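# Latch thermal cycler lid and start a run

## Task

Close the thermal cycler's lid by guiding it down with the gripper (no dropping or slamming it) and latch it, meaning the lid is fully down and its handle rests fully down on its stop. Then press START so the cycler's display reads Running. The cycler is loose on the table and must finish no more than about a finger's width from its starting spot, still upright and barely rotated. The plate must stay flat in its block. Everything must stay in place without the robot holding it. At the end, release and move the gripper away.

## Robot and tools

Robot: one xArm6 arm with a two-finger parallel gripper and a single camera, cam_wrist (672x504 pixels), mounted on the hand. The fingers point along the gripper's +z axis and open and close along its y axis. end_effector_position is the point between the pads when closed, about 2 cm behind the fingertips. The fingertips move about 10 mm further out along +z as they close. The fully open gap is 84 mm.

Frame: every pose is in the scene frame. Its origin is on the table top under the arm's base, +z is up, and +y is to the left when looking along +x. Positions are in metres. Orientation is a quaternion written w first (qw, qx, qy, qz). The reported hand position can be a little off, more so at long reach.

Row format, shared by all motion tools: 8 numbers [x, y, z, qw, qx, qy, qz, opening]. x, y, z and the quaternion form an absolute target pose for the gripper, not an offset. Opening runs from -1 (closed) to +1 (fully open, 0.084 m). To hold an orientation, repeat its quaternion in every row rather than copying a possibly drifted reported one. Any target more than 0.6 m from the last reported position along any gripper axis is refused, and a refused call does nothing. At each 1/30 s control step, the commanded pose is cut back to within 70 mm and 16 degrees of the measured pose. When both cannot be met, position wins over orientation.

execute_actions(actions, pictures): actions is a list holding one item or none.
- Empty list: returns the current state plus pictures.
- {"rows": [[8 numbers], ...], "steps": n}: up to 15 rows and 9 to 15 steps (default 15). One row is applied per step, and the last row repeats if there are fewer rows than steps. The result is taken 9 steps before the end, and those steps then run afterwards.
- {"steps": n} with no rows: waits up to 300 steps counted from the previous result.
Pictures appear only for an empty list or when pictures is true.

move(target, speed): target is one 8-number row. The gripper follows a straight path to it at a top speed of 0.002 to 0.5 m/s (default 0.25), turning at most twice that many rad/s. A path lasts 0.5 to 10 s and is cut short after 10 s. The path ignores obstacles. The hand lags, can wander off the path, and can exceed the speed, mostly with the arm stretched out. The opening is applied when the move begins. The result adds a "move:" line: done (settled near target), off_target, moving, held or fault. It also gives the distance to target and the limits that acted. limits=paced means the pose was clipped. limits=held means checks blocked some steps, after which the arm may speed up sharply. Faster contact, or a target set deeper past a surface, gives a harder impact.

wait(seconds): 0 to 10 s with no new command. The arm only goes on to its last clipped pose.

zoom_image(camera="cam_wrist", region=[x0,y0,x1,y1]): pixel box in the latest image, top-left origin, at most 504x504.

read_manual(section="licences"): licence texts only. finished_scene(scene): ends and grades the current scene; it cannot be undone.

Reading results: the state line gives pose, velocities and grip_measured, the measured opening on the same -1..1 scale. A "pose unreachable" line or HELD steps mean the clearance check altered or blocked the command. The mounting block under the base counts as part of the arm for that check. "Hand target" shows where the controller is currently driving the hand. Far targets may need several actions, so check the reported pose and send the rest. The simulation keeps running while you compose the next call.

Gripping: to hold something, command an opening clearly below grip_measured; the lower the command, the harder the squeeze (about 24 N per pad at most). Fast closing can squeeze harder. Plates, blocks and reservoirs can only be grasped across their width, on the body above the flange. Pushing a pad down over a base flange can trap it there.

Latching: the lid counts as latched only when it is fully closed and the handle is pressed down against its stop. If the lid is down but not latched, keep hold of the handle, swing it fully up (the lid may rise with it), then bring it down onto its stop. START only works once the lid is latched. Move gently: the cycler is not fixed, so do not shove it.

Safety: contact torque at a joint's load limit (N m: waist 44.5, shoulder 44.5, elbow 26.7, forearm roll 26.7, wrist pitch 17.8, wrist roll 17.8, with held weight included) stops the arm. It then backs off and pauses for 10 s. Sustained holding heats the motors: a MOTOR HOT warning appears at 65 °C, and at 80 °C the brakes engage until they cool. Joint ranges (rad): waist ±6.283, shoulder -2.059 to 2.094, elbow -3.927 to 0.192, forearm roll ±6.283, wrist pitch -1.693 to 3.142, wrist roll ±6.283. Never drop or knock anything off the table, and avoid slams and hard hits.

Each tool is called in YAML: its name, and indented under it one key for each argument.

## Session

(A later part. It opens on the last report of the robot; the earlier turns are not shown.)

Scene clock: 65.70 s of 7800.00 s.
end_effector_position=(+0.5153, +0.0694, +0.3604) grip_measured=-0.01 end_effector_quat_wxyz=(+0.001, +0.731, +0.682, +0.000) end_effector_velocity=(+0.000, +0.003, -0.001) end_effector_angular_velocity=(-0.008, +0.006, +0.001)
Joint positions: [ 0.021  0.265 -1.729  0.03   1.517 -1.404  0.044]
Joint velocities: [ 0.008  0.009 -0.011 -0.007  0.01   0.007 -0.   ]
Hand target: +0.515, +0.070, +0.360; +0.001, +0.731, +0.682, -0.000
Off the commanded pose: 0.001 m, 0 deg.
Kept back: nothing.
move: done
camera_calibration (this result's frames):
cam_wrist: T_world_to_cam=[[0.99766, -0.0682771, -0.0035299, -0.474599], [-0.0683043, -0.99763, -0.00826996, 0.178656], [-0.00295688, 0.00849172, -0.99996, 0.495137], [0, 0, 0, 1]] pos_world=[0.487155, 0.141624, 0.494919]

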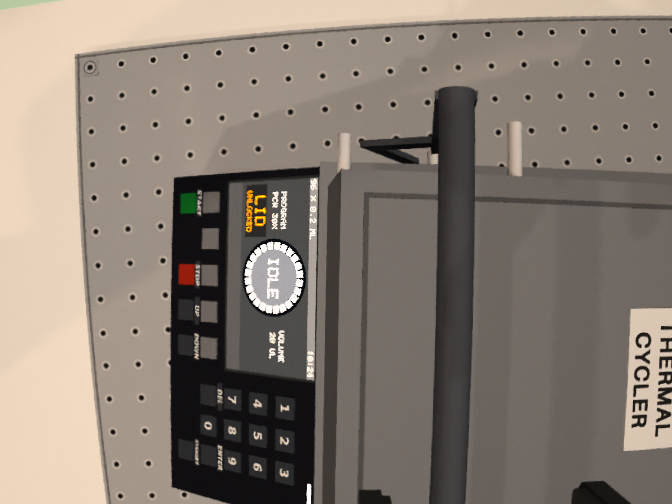

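move:
  target: [0.521,0.07,0.279,0,0.731,0.682,0,0.0]
  speed: 0.1

move:
  target: [0.521,0.07,0.279,0,0.731,0.682,0,-0.8]
  speed: 0.1

move:
  target: [0.543,0.069,0.281,0,0.731,0.682,0,-0.8]
  speed: 0.02

move:
  target: [0.52,0.07,0.280,0,0.731,0.682,0,-0.8]
  speed: 0.03

move:
  target: [0.499,0.072,0.274,0,0.731,0.682,0,-0.8]
  speed: 0.03

move:
  target: [0.469,0.074,0.255,0,0.731,0.682,0,-0.8]
  speed: 0.03

move:
  target: [0.446,0.075,0.224,0,0.731,0.682,0,-0.8]
  speed: 0.03

Scene clock: 68.47 s of 7800.00 s.
end_effector_position=(+0.5210, +0.0700, +0.2797) grip_measured=-0.01 end_effector_quat_wxyz=(+0.000, +0.731, +0.682, +0.000) end_effector_velocity=(-0.001, -0.000, -0.004) end_effector_angular_velocity=(-0.000, +0.003, -0.000)
Joint positions: [ 0.027  0.27  -1.505  0.032  1.289 -1.406  0.044]
Joint velocities: [ 0.     0.002  0.009  0.    -0.007  0.    -0.   ]
Hand target: +0.521, +0.070, +0.279; -0.000, +0.731, +0.682, +0.000
Off the commanded pose: 0.001 m, 0 deg.
Kept back: nothing.
move: done
camera_calibration (this result's frames):
cam_wrist: T_world_to_cam=[[0.997677, -0.0680085, -0.00400735, -0.480379], [-0.0680406, -0.997646, -0.00850086, 0.178912], [-0.00341979, 0.00875377, -0.999956, 0.414704], [0, 0, 0, 1]] pos_world=[0.492854, 0.142191, 0.414282]

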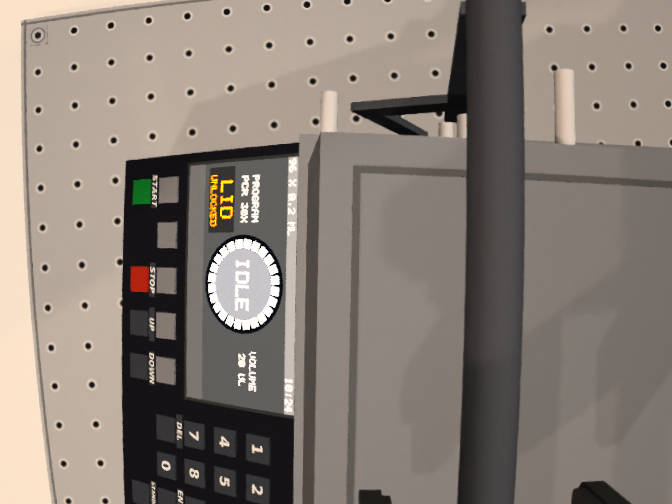

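Scene clock: 69.17 s of 7800.00 s.
end_effector_position=(+0.5211, +0.0700, +0.2792) grip_measured=-0.74 end_effector_quat_wxyz=(+0.000, +0.731, +0.682, +0.000) end_effector_velocity=(-0.000, -0.000, -0.002) end_effector_angular_velocity=(-0.001, +0.003, +0.000)
Joint positions: [ 0.027  0.271 -1.505  0.032  1.288 -1.406  0.012]
Joint velocities: [ 0.     0.002  0.001 -0.    -0.    -0.     0.   ]
Hand target: +0.521, +0.070, +0.279; -0.000, +0.731, +0.682, +0.000
Off the commanded pose: 0.000 m, 0 deg.
Kept back: nothing.
move: done
camera_calibration (this result's frames):
cam_wrist: T_world_to_cam=[[0.997649, -0.0683878, -0.00453212, -0.480265], [-0.068424, -0.997621, -0.00838538, 0.179039], [-0.00394788, 0.00867577, -0.999955, 0.414526], [0, 0, 0, 1]] pos_world=[0.493022, 0.142173, 0.413831]

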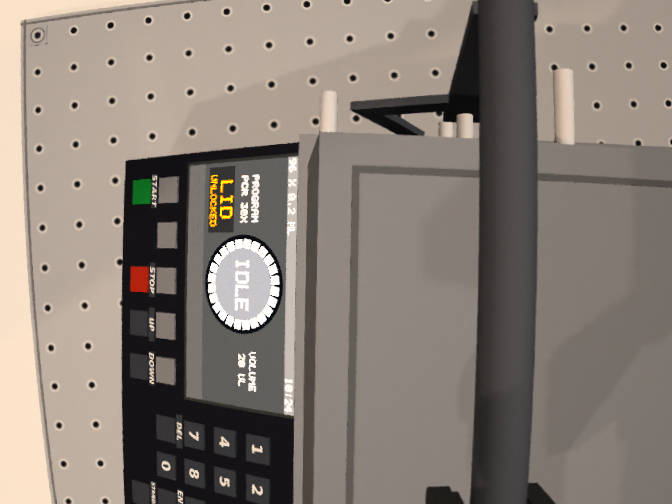

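Scene clock: 70.57 s of 7800.00 s.
end_effector_position=(+0.5428, +0.0686, +0.2806) grip_measured=-0.74 end_effector_quat_wxyz=(-0.000, +0.731, +0.682, -0.000) end_effector_velocity=(+0.001, +0.000, +0.000) end_effector_angular_velocity=(+0.000, +0.001, +0.001)
Joint positions: [ 0.02   0.353 -1.62   0.031  1.323 -1.41   0.012]
Joint velocities: [ 0.     0.005 -0.007  0.     0.004 -0.001  0.   ]
Hand target: +0.543, +0.069, +0.281; +0.000, +0.731, +0.682, -0.000
Off the commanded pose: 0.001 m, 0 deg.
Kept back: nothing.
move: done
camera_calibration (this result's frames):
cam_wrist: T_world_to_cam=[[0.997613, -0.0688175, -0.00571543, -0.50164], [-0.0688613, -0.997595, -0.00784892, 0.179224], [-0.00516155, 0.00822376, -0.999953, 0.416717], [0, 0, 0, 1]] pos_world=[0.514935, 0.140844, 0.415237]

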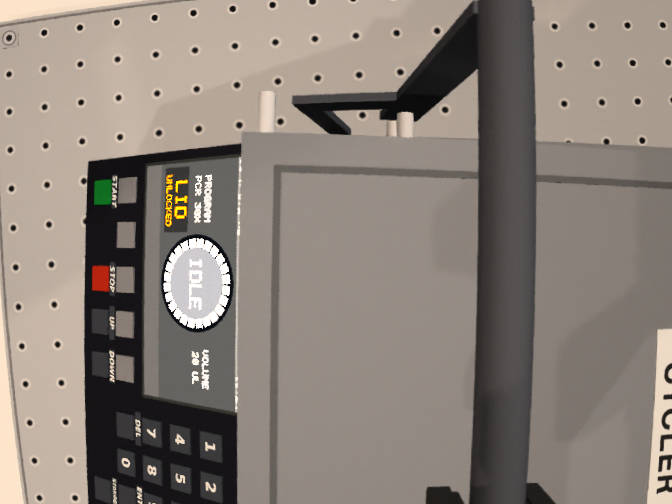

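Scene clock: 71.67 s of 7800.00 s.
end_effector_position=(+0.5202, +0.0704, +0.2803) grip_measured=-0.74 end_effector_quat_wxyz=(+0.000, +0.731, +0.682, +0.000) end_effector_velocity=(-0.002, -0.000, -0.001) end_effector_angular_velocity=(-0.000, +0.003, -0.000)
Joint positions: [ 0.027  0.268 -1.504  0.033  1.29  -1.406  0.012]
Joint velocities: [-0.    -0.004  0.008 -0.    -0.002  0.    -0.   ]
Hand target: +0.520, +0.070, +0.280; -0.000, +0.731, +0.682, +0.000
Off the commanded pose: 0.001 m, 0 deg.
Kept back: nothing.
move: done
camera_calibration (this result's frames):
cam_wrist: T_world_to_cam=[[0.997683, -0.0678922, -0.00428779, -0.479532], [-0.0679277, -0.997652, -0.00876632, 0.179231], [-0.00368255, 0.00903728, -0.999952, 0.415452], [0, 0, 0, 1]] pos_world=[0.492125, 0.142499, 0.414947]

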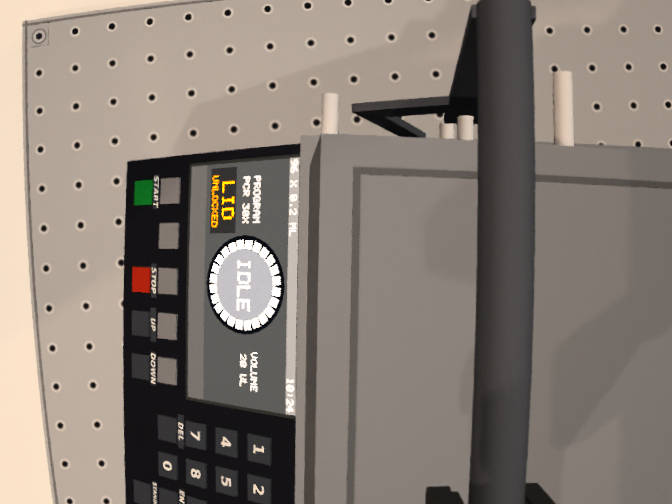

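Scene clock: 72.70 s of 7800.00 s.
end_effector_position=(+0.4992, +0.0722, +0.2741) grip_measured=-0.74 end_effector_quat_wxyz=(-0.000, +0.731, +0.682, +0.000) end_effector_velocity=(-0.003, -0.000, -0.002) end_effector_angular_velocity=(-0.002, +0.005, -0.000)
Joint positions: [ 0.035  0.196 -1.393  0.033  1.252 -1.399  0.012]
Joint velocities: [ 0.    -0.007  0.013 -0.001 -0.001  0.001  0.   ]
Hand target: +0.499, +0.072, +0.274; -0.000, +0.731, +0.682, +0.000
Off the commanded pose: 0.000 m, 0 deg.
Kept back: nothing.
move: done
camera_calibration (this result's frames):
cam_wrist: T_world_to_cam=[[0.997664, -0.0681209, -0.00501099, -0.458187], [-0.0681617, -0.997638, -0.00847282, 0.179554], [-0.00442198, 0.00879459, -0.999952, 0.409476], [0, 0, 0, 1]] pos_world=[0.471167, 0.144317, 0.408681]

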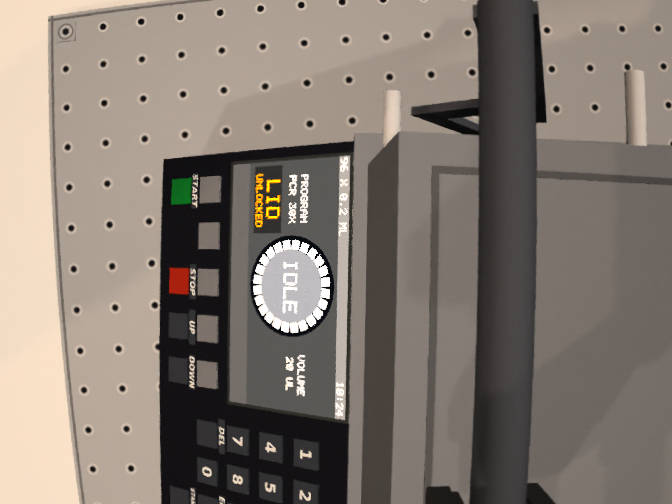

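Scene clock: 74.20 s of 7800.00 s.
end_effector_position=(+0.4692, +0.0742, +0.2537) grip_measured=-0.74 end_effector_quat_wxyz=(-0.000, +0.731, +0.682, -0.001) end_effector_velocity=(-0.001, -0.000, +0.001) end_effector_angular_velocity=(-0.000, -0.003, -0.000)
Joint positions: [ 0.048  0.104 -1.223  0.035  1.174 -1.389  0.012]
Joint velocities: [-0.    -0.007  0.006 -0.001 -0.002  0.     0.   ]
Hand target: +0.469, +0.074, +0.255; -0.000, +0.731, +0.682, +0.000
Off the commanded pose: 0.001 m, 0 deg.
Kept back: nothing.
move: done
camera_calibration (this result's frames):
cam_wrist: T_world_to_cam=[[0.997662, -0.0680446, -0.00630707, -0.427982], [-0.0680948, -0.997646, -0.00811487, 0.179194], [-0.00574005, 0.00852538, -0.999947, 0.3896], [0, 0, 0, 1]] pos_world=[0.44142, 0.146329, 0.388335]

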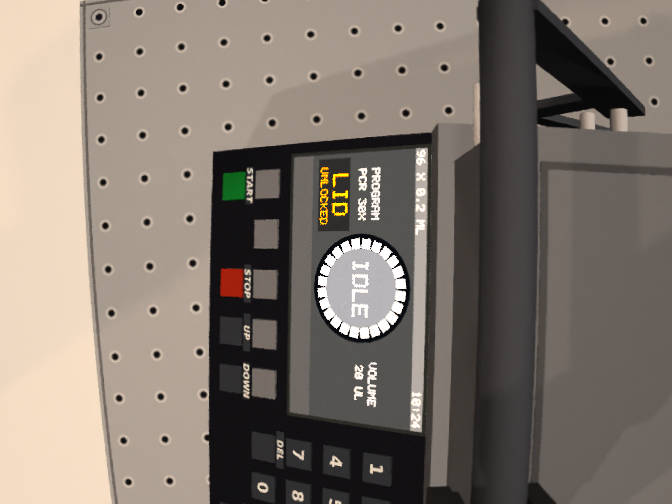

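Scene clock: 75.77 s of 7800.00 s.
end_effector_position=(+0.4463, +0.0754, +0.2242) grip_measured=-0.74 end_effector_quat_wxyz=(+0.000, +0.731, +0.682, +0.000) end_effector_velocity=(+0.000, -0.000, +0.001) end_effector_angular_velocity=(+0.000, -0.007, -0.001)
Joint positions: [ 0.059  0.049 -1.072  0.037  1.076 -1.383  0.012]
Joint velocities: [-0.001 -0.007  0.005 -0.001 -0.005  0.     0.   ]
Hand target: +0.446, +0.075, +0.224; -0.000, +0.731, +0.682, +0.000
Off the commanded pose: 0.001 m, 0 deg.
Kept back: nothing.
move: done
camera_calibration (this result's frames):
cam_wrist: T_world_to_cam=[[0.997687, -0.0678396, -0.00421988, -0.405711], [-0.0678744, -0.997656, -0.00873596, 0.178632], [-0.00361735, 0.00900217, -0.999953, 0.359], [0, 0, 0, 1]] pos_world=[0.418195, 0.147458, 0.358831]

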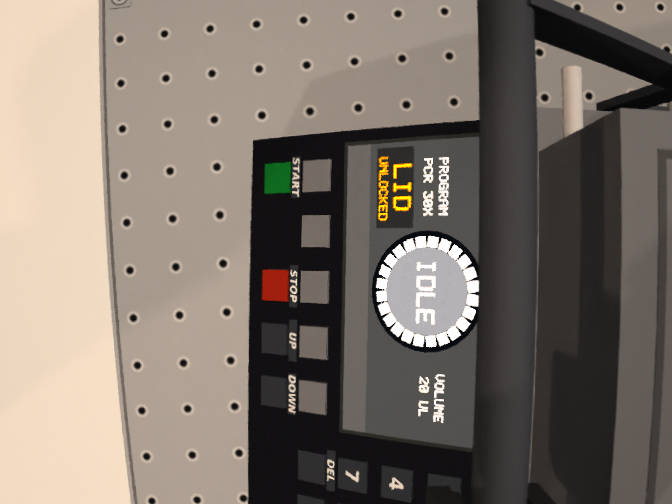

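move:
  target: [0.436,0.076,0.2,0,0.731,0.682,0,-0.8]
  speed: 0.025

move:
  target: [0.432,0.076,0.185,0,0.731,0.682,0,-0.8]
  speed: 0.015

Scene clock: 77.50 s of 7800.00 s.
end_effector_position=(+0.4356, +0.0761, +0.1998) grip_measured=-0.74 end_effector_quat_wxyz=(-0.000, +0.731, +0.682, -0.000) end_effector_velocity=(+0.001, +0.000, +0.001) end_effector_angular_velocity=(+0.001, -0.006, -0.001)
Joint positions: [ 0.066  0.042 -0.991  0.04   1.004 -1.379  0.012]
Joint velocities: [-0.    -0.002  0.     0.001 -0.004  0.001 -0.   ]
Hand target: +0.436, +0.076, +0.200; -0.000, +0.731, +0.682, +0.000
Off the commanded pose: 0.000 m, 0 deg.
Kept back: nothing.
move: done
camera_calibration (this result's frames):
cam_wrist: T_world_to_cam=[[0.997646, -0.0682888, -0.00624956, -0.394655], [-0.0683398, -0.997627, -0.00835373, 0.178554], [-0.00566426, 0.00876116, -0.999946, 0.335459], [0, 0, 0, 1]] pos_world=[0.407828, 0.14824, 0.334466]

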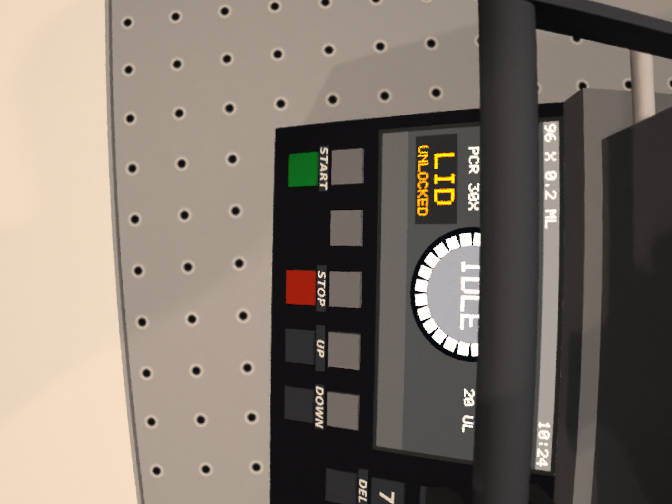

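Scene clock: 78.87 s of 7800.00 s.
end_effector_position=(+0.4326, +0.0753, +0.1859) grip_measured=-0.74 end_effector_quat_wxyz=(+0.001, +0.731, +0.682, +0.001) end_effector_velocity=(-0.001, +0.000, -0.003) end_effector_angular_velocity=(-0.001, +0.005, +0.000)
Joint positions: [ 0.067  0.046 -0.953  0.04   0.958 -1.378  0.012]
Joint velocities: [ 0.001  0.006  0.003 -0.001 -0.003  0.     0.   ]
Hand target: +0.432, +0.076, +0.185; -0.000, +0.731, +0.682, +0.000
Off the commanded pose: 0.001 m, 0 deg.
Kept back: nothing.
move: done
camera_calibration (this result's frames):
cam_wrist: T_world_to_cam=[[0.997604, -0.0691304, -0.00278706, -0.392308], [-0.0691511, -0.997573, -0.00816231, 0.177783], [-0.00221603, 0.00833548, -0.999963, 0.320104], [0, 0, 0, 1]] pos_world=[0.404372, 0.147563, 0.32045]

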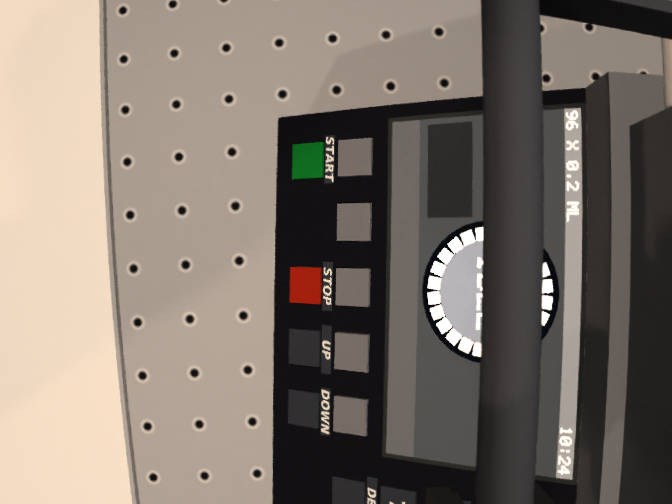

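move:
  target: [0.432,0.076,0.181,0,0.731,0.682,0,-0.8]
  speed: 0.01

move:
  target: [0.432,0.076,0.184,0,0.731,0.682,0,-0.2]
  speed: 0.02

move:
  target: [0.432,0.076,0.23,0,0.731,0.682,0,-0.2]
  speed: 0.15

move:
  target: [0.34,0.16,0.2,0.177,0.706,0.659,0.189,-1]
  speed: 0.2

move:
  target: [0.372,0.182,0.12,0.177,0.706,0.659,0.189,-1]
  speed: 0.15

move:
  target: [0.385,0.182,0.098,0.177,0.706,0.659,0.189,-1]
  speed: 0.015

Scene clock: 80.70 s of 7800.00 s.
end_effector_position=(+0.4321, +0.0758, +0.1811) grip_measured=-0.74 end_effector_quat_wxyz=(+0.000, +0.731, +0.682, +0.000) end_effector_velocity=(+0.001, +0.000, -0.000) end_effector_angular_velocity=(+0.001, -0.002, +0.000)
Joint positions: [ 0.069  0.053 -0.947  0.041  0.947 -1.378  0.012]
Joint velocities: [ 0.001  0.001 -0.001  0.001 -0.002 -0.     0.   ]
Hand target: +0.432, +0.076, +0.181; -0.000, +0.731, +0.682, +0.000
Off the commanded pose: 0.000 m, 0 deg.
Kept back: nothing.
move: done
camera_calibration (this result's frames):
cam_wrist: T_world_to_cam=[[0.997635, -0.0685736, -0.00470985, -0.39151], [-0.0686106, -0.99761, -0.00819105, 0.177966], [-0.0041369, 0.00849482, -0.999955, 0.316121], [0, 0, 0, 1]] pos_world=[0.404103, 0.148008, 0.315721]

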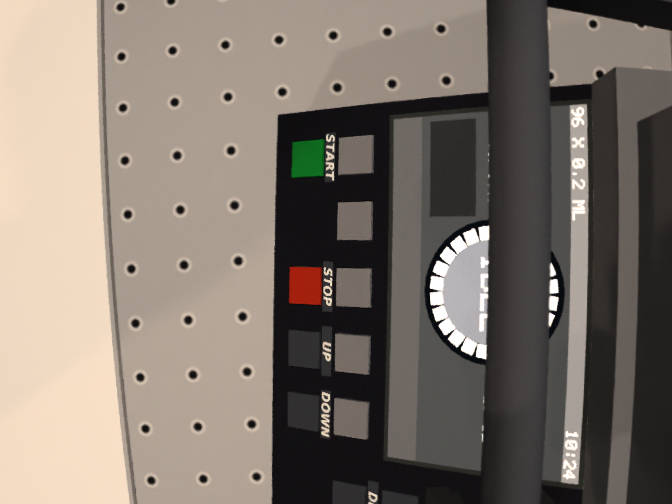

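Scene clock: 81.50 s of 7800.00 s.
end_effector_position=(+0.4326, +0.0759, +0.1842) grip_measured=-0.21 end_effector_quat_wxyz=(+0.000, +0.731, +0.682, +0.001) end_effector_velocity=(-0.005, +0.000, -0.003) end_effector_angular_velocity=(-0.001, +0.015, +0.001)
Joint positions: [ 0.068  0.049 -0.952  0.041  0.954 -1.378  0.035]
Joint velocities: [ 0.002 -0.003  0.008  0.001  0.009  0.     0.   ]
Hand target: +0.432, +0.076, +0.184; +0.000, +0.731, +0.682, -0.000
Off the commanded pose: 0.001 m, 0 deg.
Kept back: nothing.
move: done
camera_calibration (this result's frames):
cam_wrist: T_world_to_cam=[[0.99764, -0.0685718, -0.00348941, -0.392201], [-0.0685993, -0.997608, -0.0085013, 0.178185], [-0.00289812, 0.00872061, -0.999958, 0.318605], [0, 0, 0, 1]] pos_world=[0.404423, 0.148086, 0.318738]

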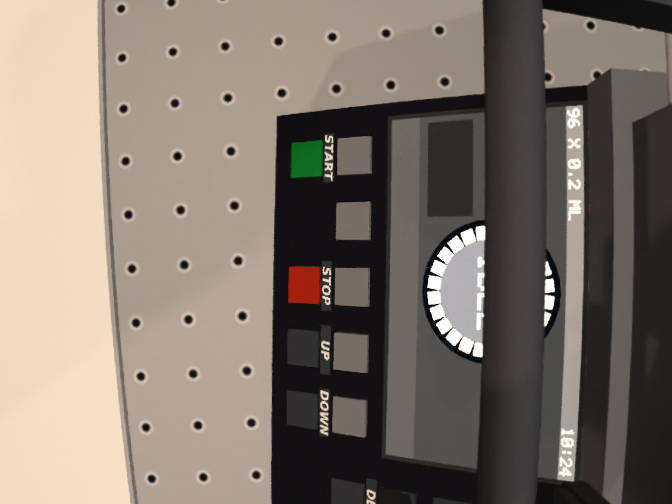

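Scene clock: 82.33 s of 7800.00 s.
end_effector_position=(+0.4319, +0.0759, +0.2294) grip_measured=-0.21 end_effector_quat_wxyz=(-0.000, +0.731, +0.682, -0.000) end_effector_velocity=(+0.001, +0.000, +0.004) end_effector_angular_velocity=(+0.000, -0.004, +0.000)
Joint positions: [ 0.064 -0.002 -1.03   0.037  1.086 -1.376  0.035]
Joint velocities: [-0.    -0.002 -0.008 -0.001  0.007  0.    -0.   ]
Hand target: +0.432, +0.076, +0.230; +0.000, +0.731, +0.682, -0.000
Off the commanded pose: 0.001 m, 0 deg.
Kept back: nothing.
move: done
camera_calibration (this result's frames):
cam_wrist: T_world_to_cam=[[0.997632, -0.0685368, -0.00576997, -0.390831], [-0.068582, -0.997613, -0.00804329, 0.178429], [-0.00520494, 0.00841996, -0.999951, 0.364877], [0, 0, 0, 1]] pos_world=[0.404042, 0.148145, 0.364039]

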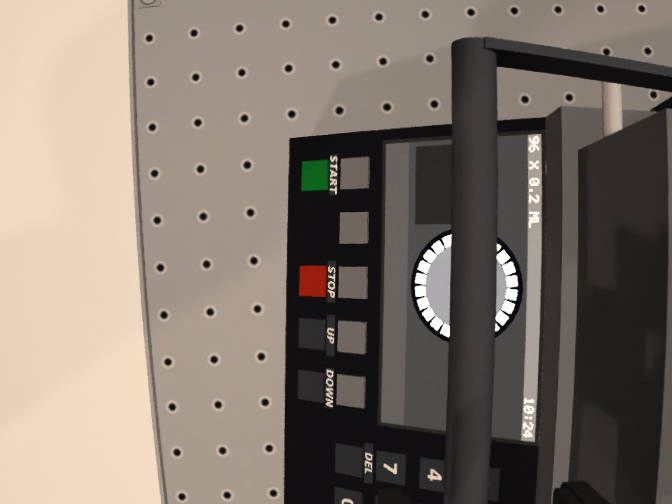

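Scene clock: 84.20 s of 7800.00 s.
end_effector_position=(+0.3400, +0.1603, +0.2002) grip_measured=-1.00 end_effector_quat_wxyz=(+0.176, +0.706, +0.659, +0.189) end_effector_velocity=(-0.001, +0.000, -0.001) end_effector_angular_velocity=(-0.007, -0.008, -0.007)
Joint positions: [ 0.38  -0.503 -0.32  -0.446  0.427 -0.667  0.   ]
Joint velocities: [ 0.005 -0.001  0.002 -0.034  0.002  0.038  0.   ]
Hand target: +0.340, +0.160, +0.200; +0.177, +0.706, +0.659, +0.189
Off the commanded pose: 0.000 m, 0 deg.
Kept back: nothing.
move: done
camera_calibration (this result's frames):
cam_wrist: T_world_to_cam=[[0.86676, -0.0672048, 0.494176, -0.349372], [-0.0538962, -0.997698, -0.0411492, 0.257716], [0.495804, 0.00903227, -0.868387, 0.13773], [0, 0, 0, 1]] pos_world=[0.248425, 0.2324, 0.302859]

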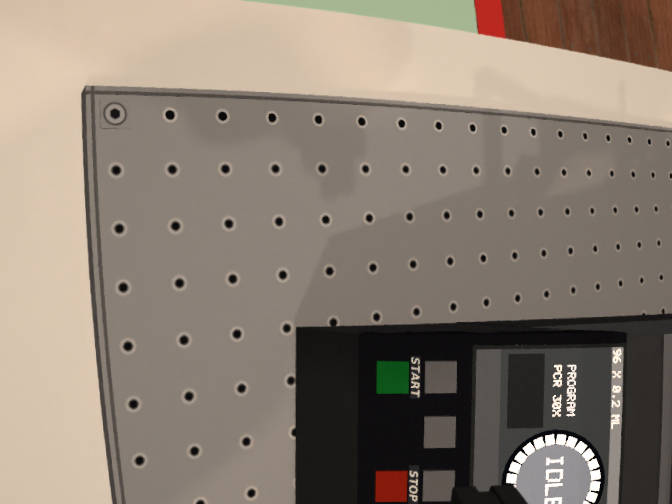

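Scene clock: 85.43 s of 7800.00 s.
end_effector_position=(+0.3716, +0.1821, +0.1201) grip_measured=-1.00 end_effector_quat_wxyz=(+0.176, +0.706, +0.660, +0.188) end_effector_velocity=(+0.001, +0.000, -0.001) end_effector_angular_velocity=(-0.003, -0.017, -0.005)
Joint positions: [ 0.302 -0.089 -0.446 -1.009  0.172 -0.146  0.   ]
Joint velocities: [-0.004  0.009 -0.01  -0.096  0.     0.094  0.   ]
Hand target: +0.372, +0.182, +0.120; +0.176, +0.706, +0.659, +0.189
Off the commanded pose: 0.000 m, 0 deg.
Kept back: nothing.
move: done
camera_calibration (this result's frames):
cam_wrist: T_world_to_cam=[[0.867739, -0.0673995, 0.49243, -0.335839], [-0.0540957, -0.997684, -0.0412293, 0.277914], [0.494068, 0.00913797, -0.869375, 0.0530205], [0, 0, 0, 1]] pos_world=[0.280258, 0.25415, 0.22293]

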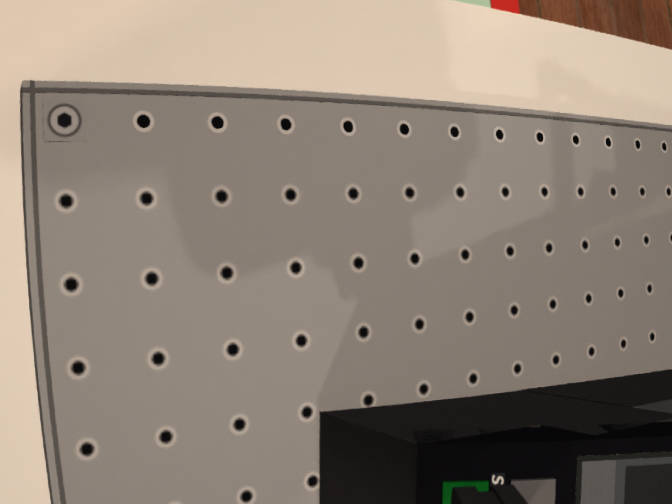

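Scene clock: 87.37 s of 7800.00 s.
end_effector_position=(+0.3845, +0.1822, +0.0988) grip_measured=-1.00 end_effector_quat_wxyz=(+0.177, +0.706, +0.659, +0.189) end_effector_velocity=(+0.001, +0.001, -0.000) end_effector_angular_velocity=(+0.002, -0.007, +0.001)
Joint positions: [ 0.266  0.03  -0.524 -1.252  0.139  0.068  0.   ]
Joint velocities: [-0.003  0.006 -0.008 -0.04  -0.003  0.038  0.   ]
Hand target: +0.385, +0.182, +0.098; +0.177, +0.706, +0.659, +0.189
Off the commanded pose: 0.001 m, 0 deg.
Kept back: nothing.
move: done
camera_calibration (this result's frames):
cam_wrist: T_world_to_cam=[[0.866239, -0.0673539, 0.495069, -0.336173], [-0.0541145, -0.997691, -0.0410494, 0.277814], [0.49669, 0.00876821, -0.867883, 0.0270003], [0, 0, 0, 1]] pos_world=[0.292829, 0.254293, 0.201266]

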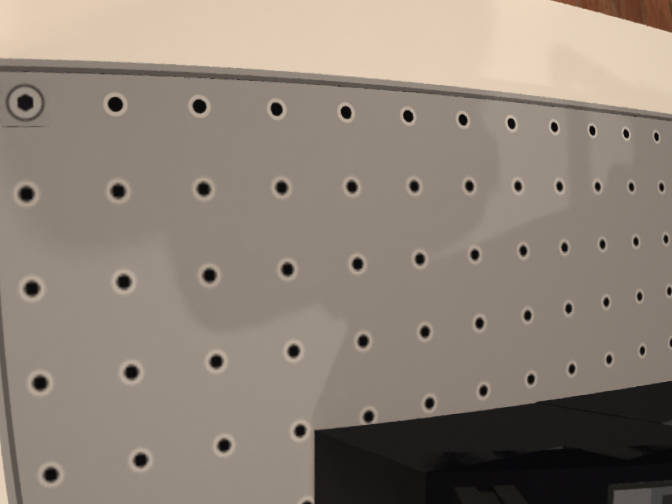

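move:
  target: [0.388,0.182,0.093,0.177,0.706,0.659,0.189,-1]
  speed: 0.008

Scene clock: 88.70 s of 7800.00 s.
end_effector_position=(+0.3867, +0.1827, +0.0974) grip_measured=-1.00 end_effector_quat_wxyz=(+0.178, +0.705, +0.659, +0.193) end_effector_velocity=(-0.000, -0.001, -0.001) end_effector_angular_velocity=(-0.000, -0.001, -0.002)
Joint positions: [ 0.26   0.043 -0.537 -1.308  0.132  0.118  0.   ]
Joint velocities: [-0.002  0.001  0.    -0.015 -0.     0.015  0.   ]
Hand target: +0.388, +0.182, +0.093; +0.177, +0.706, +0.659, +0.189
Off the commanded pose: 0.005 m, 1 deg.
Kept back: nothing.
move: off_target
camera_calibration (this result's frames):
cam_wrist: T_world_to_cam=[[0.862624, -0.067515, 0.50132, -0.336613], [-0.0520275, -0.997639, -0.0448326, 0.277984], [0.503163, 0.0125913, -0.8641, 0.0211776], [0, 0, 0, 1]] pos_world=[0.294178, 0.254335, 0.199513]

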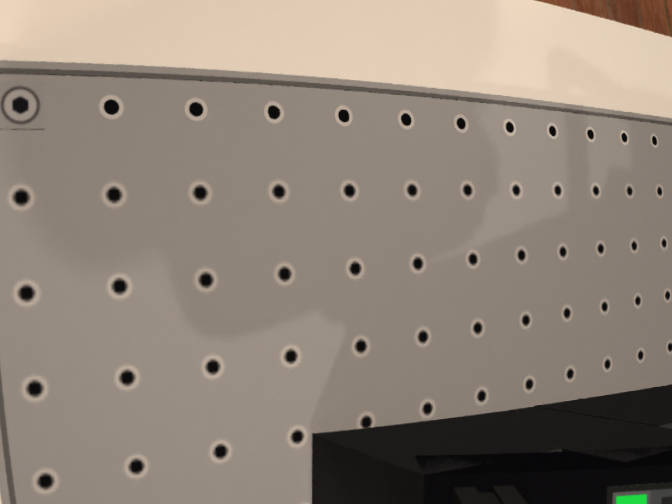

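move:
  target: [0.31,0.11,0.23,0.177,0.706,0.659,0.189,1]
  speed: 0.2

Scene clock: 90.50 s of 7800.00 s.
end_effector_position=(+0.3106, +0.1099, +0.2298) grip_measured=+1.00 end_effector_quat_wxyz=(+0.178, +0.706, +0.659, +0.189) end_effector_velocity=(-0.000, -0.001, +0.002) end_effector_angular_velocity=(+0.003, +0.007, +0.003)
Joint positions: [ 0.296 -0.814 -0.212 -0.266  0.597 -0.932  0.084]
Joint velocities: [-0.005 -0.005 -0.006  0.02   0.012 -0.023 -0.   ]
Hand target: +0.311, +0.110, +0.230; +0.178, +0.706, +0.659, +0.189
Off the commanded pose: 0.001 m, 0 deg.
Kept back: nothing.
move: done
camera_calibration (this result's frames):
cam_wrist: T_world_to_cam=[[0.86554, -0.0677804, 0.496231, -0.34188], [-0.0559146, -0.997683, -0.0387461, 0.207153], [0.497708, 0.00578969, -0.867325, 0.177974], [0, 0, 0, 1]] pos_world=[0.218915, 0.18247, 0.332039]

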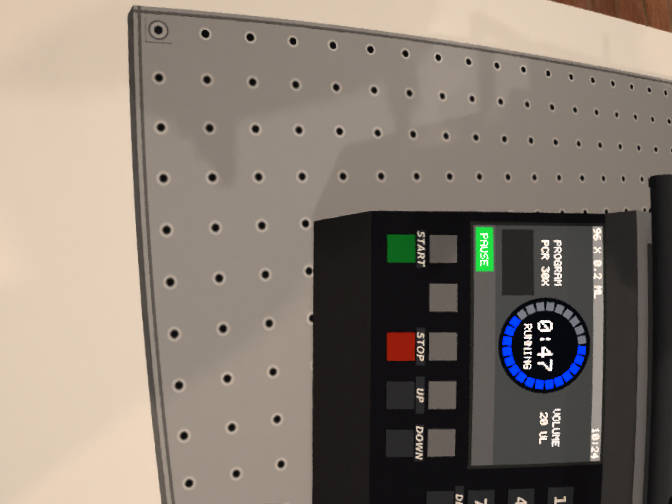

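finished_scene:
  scene: 1

The scene is finished: the task was done.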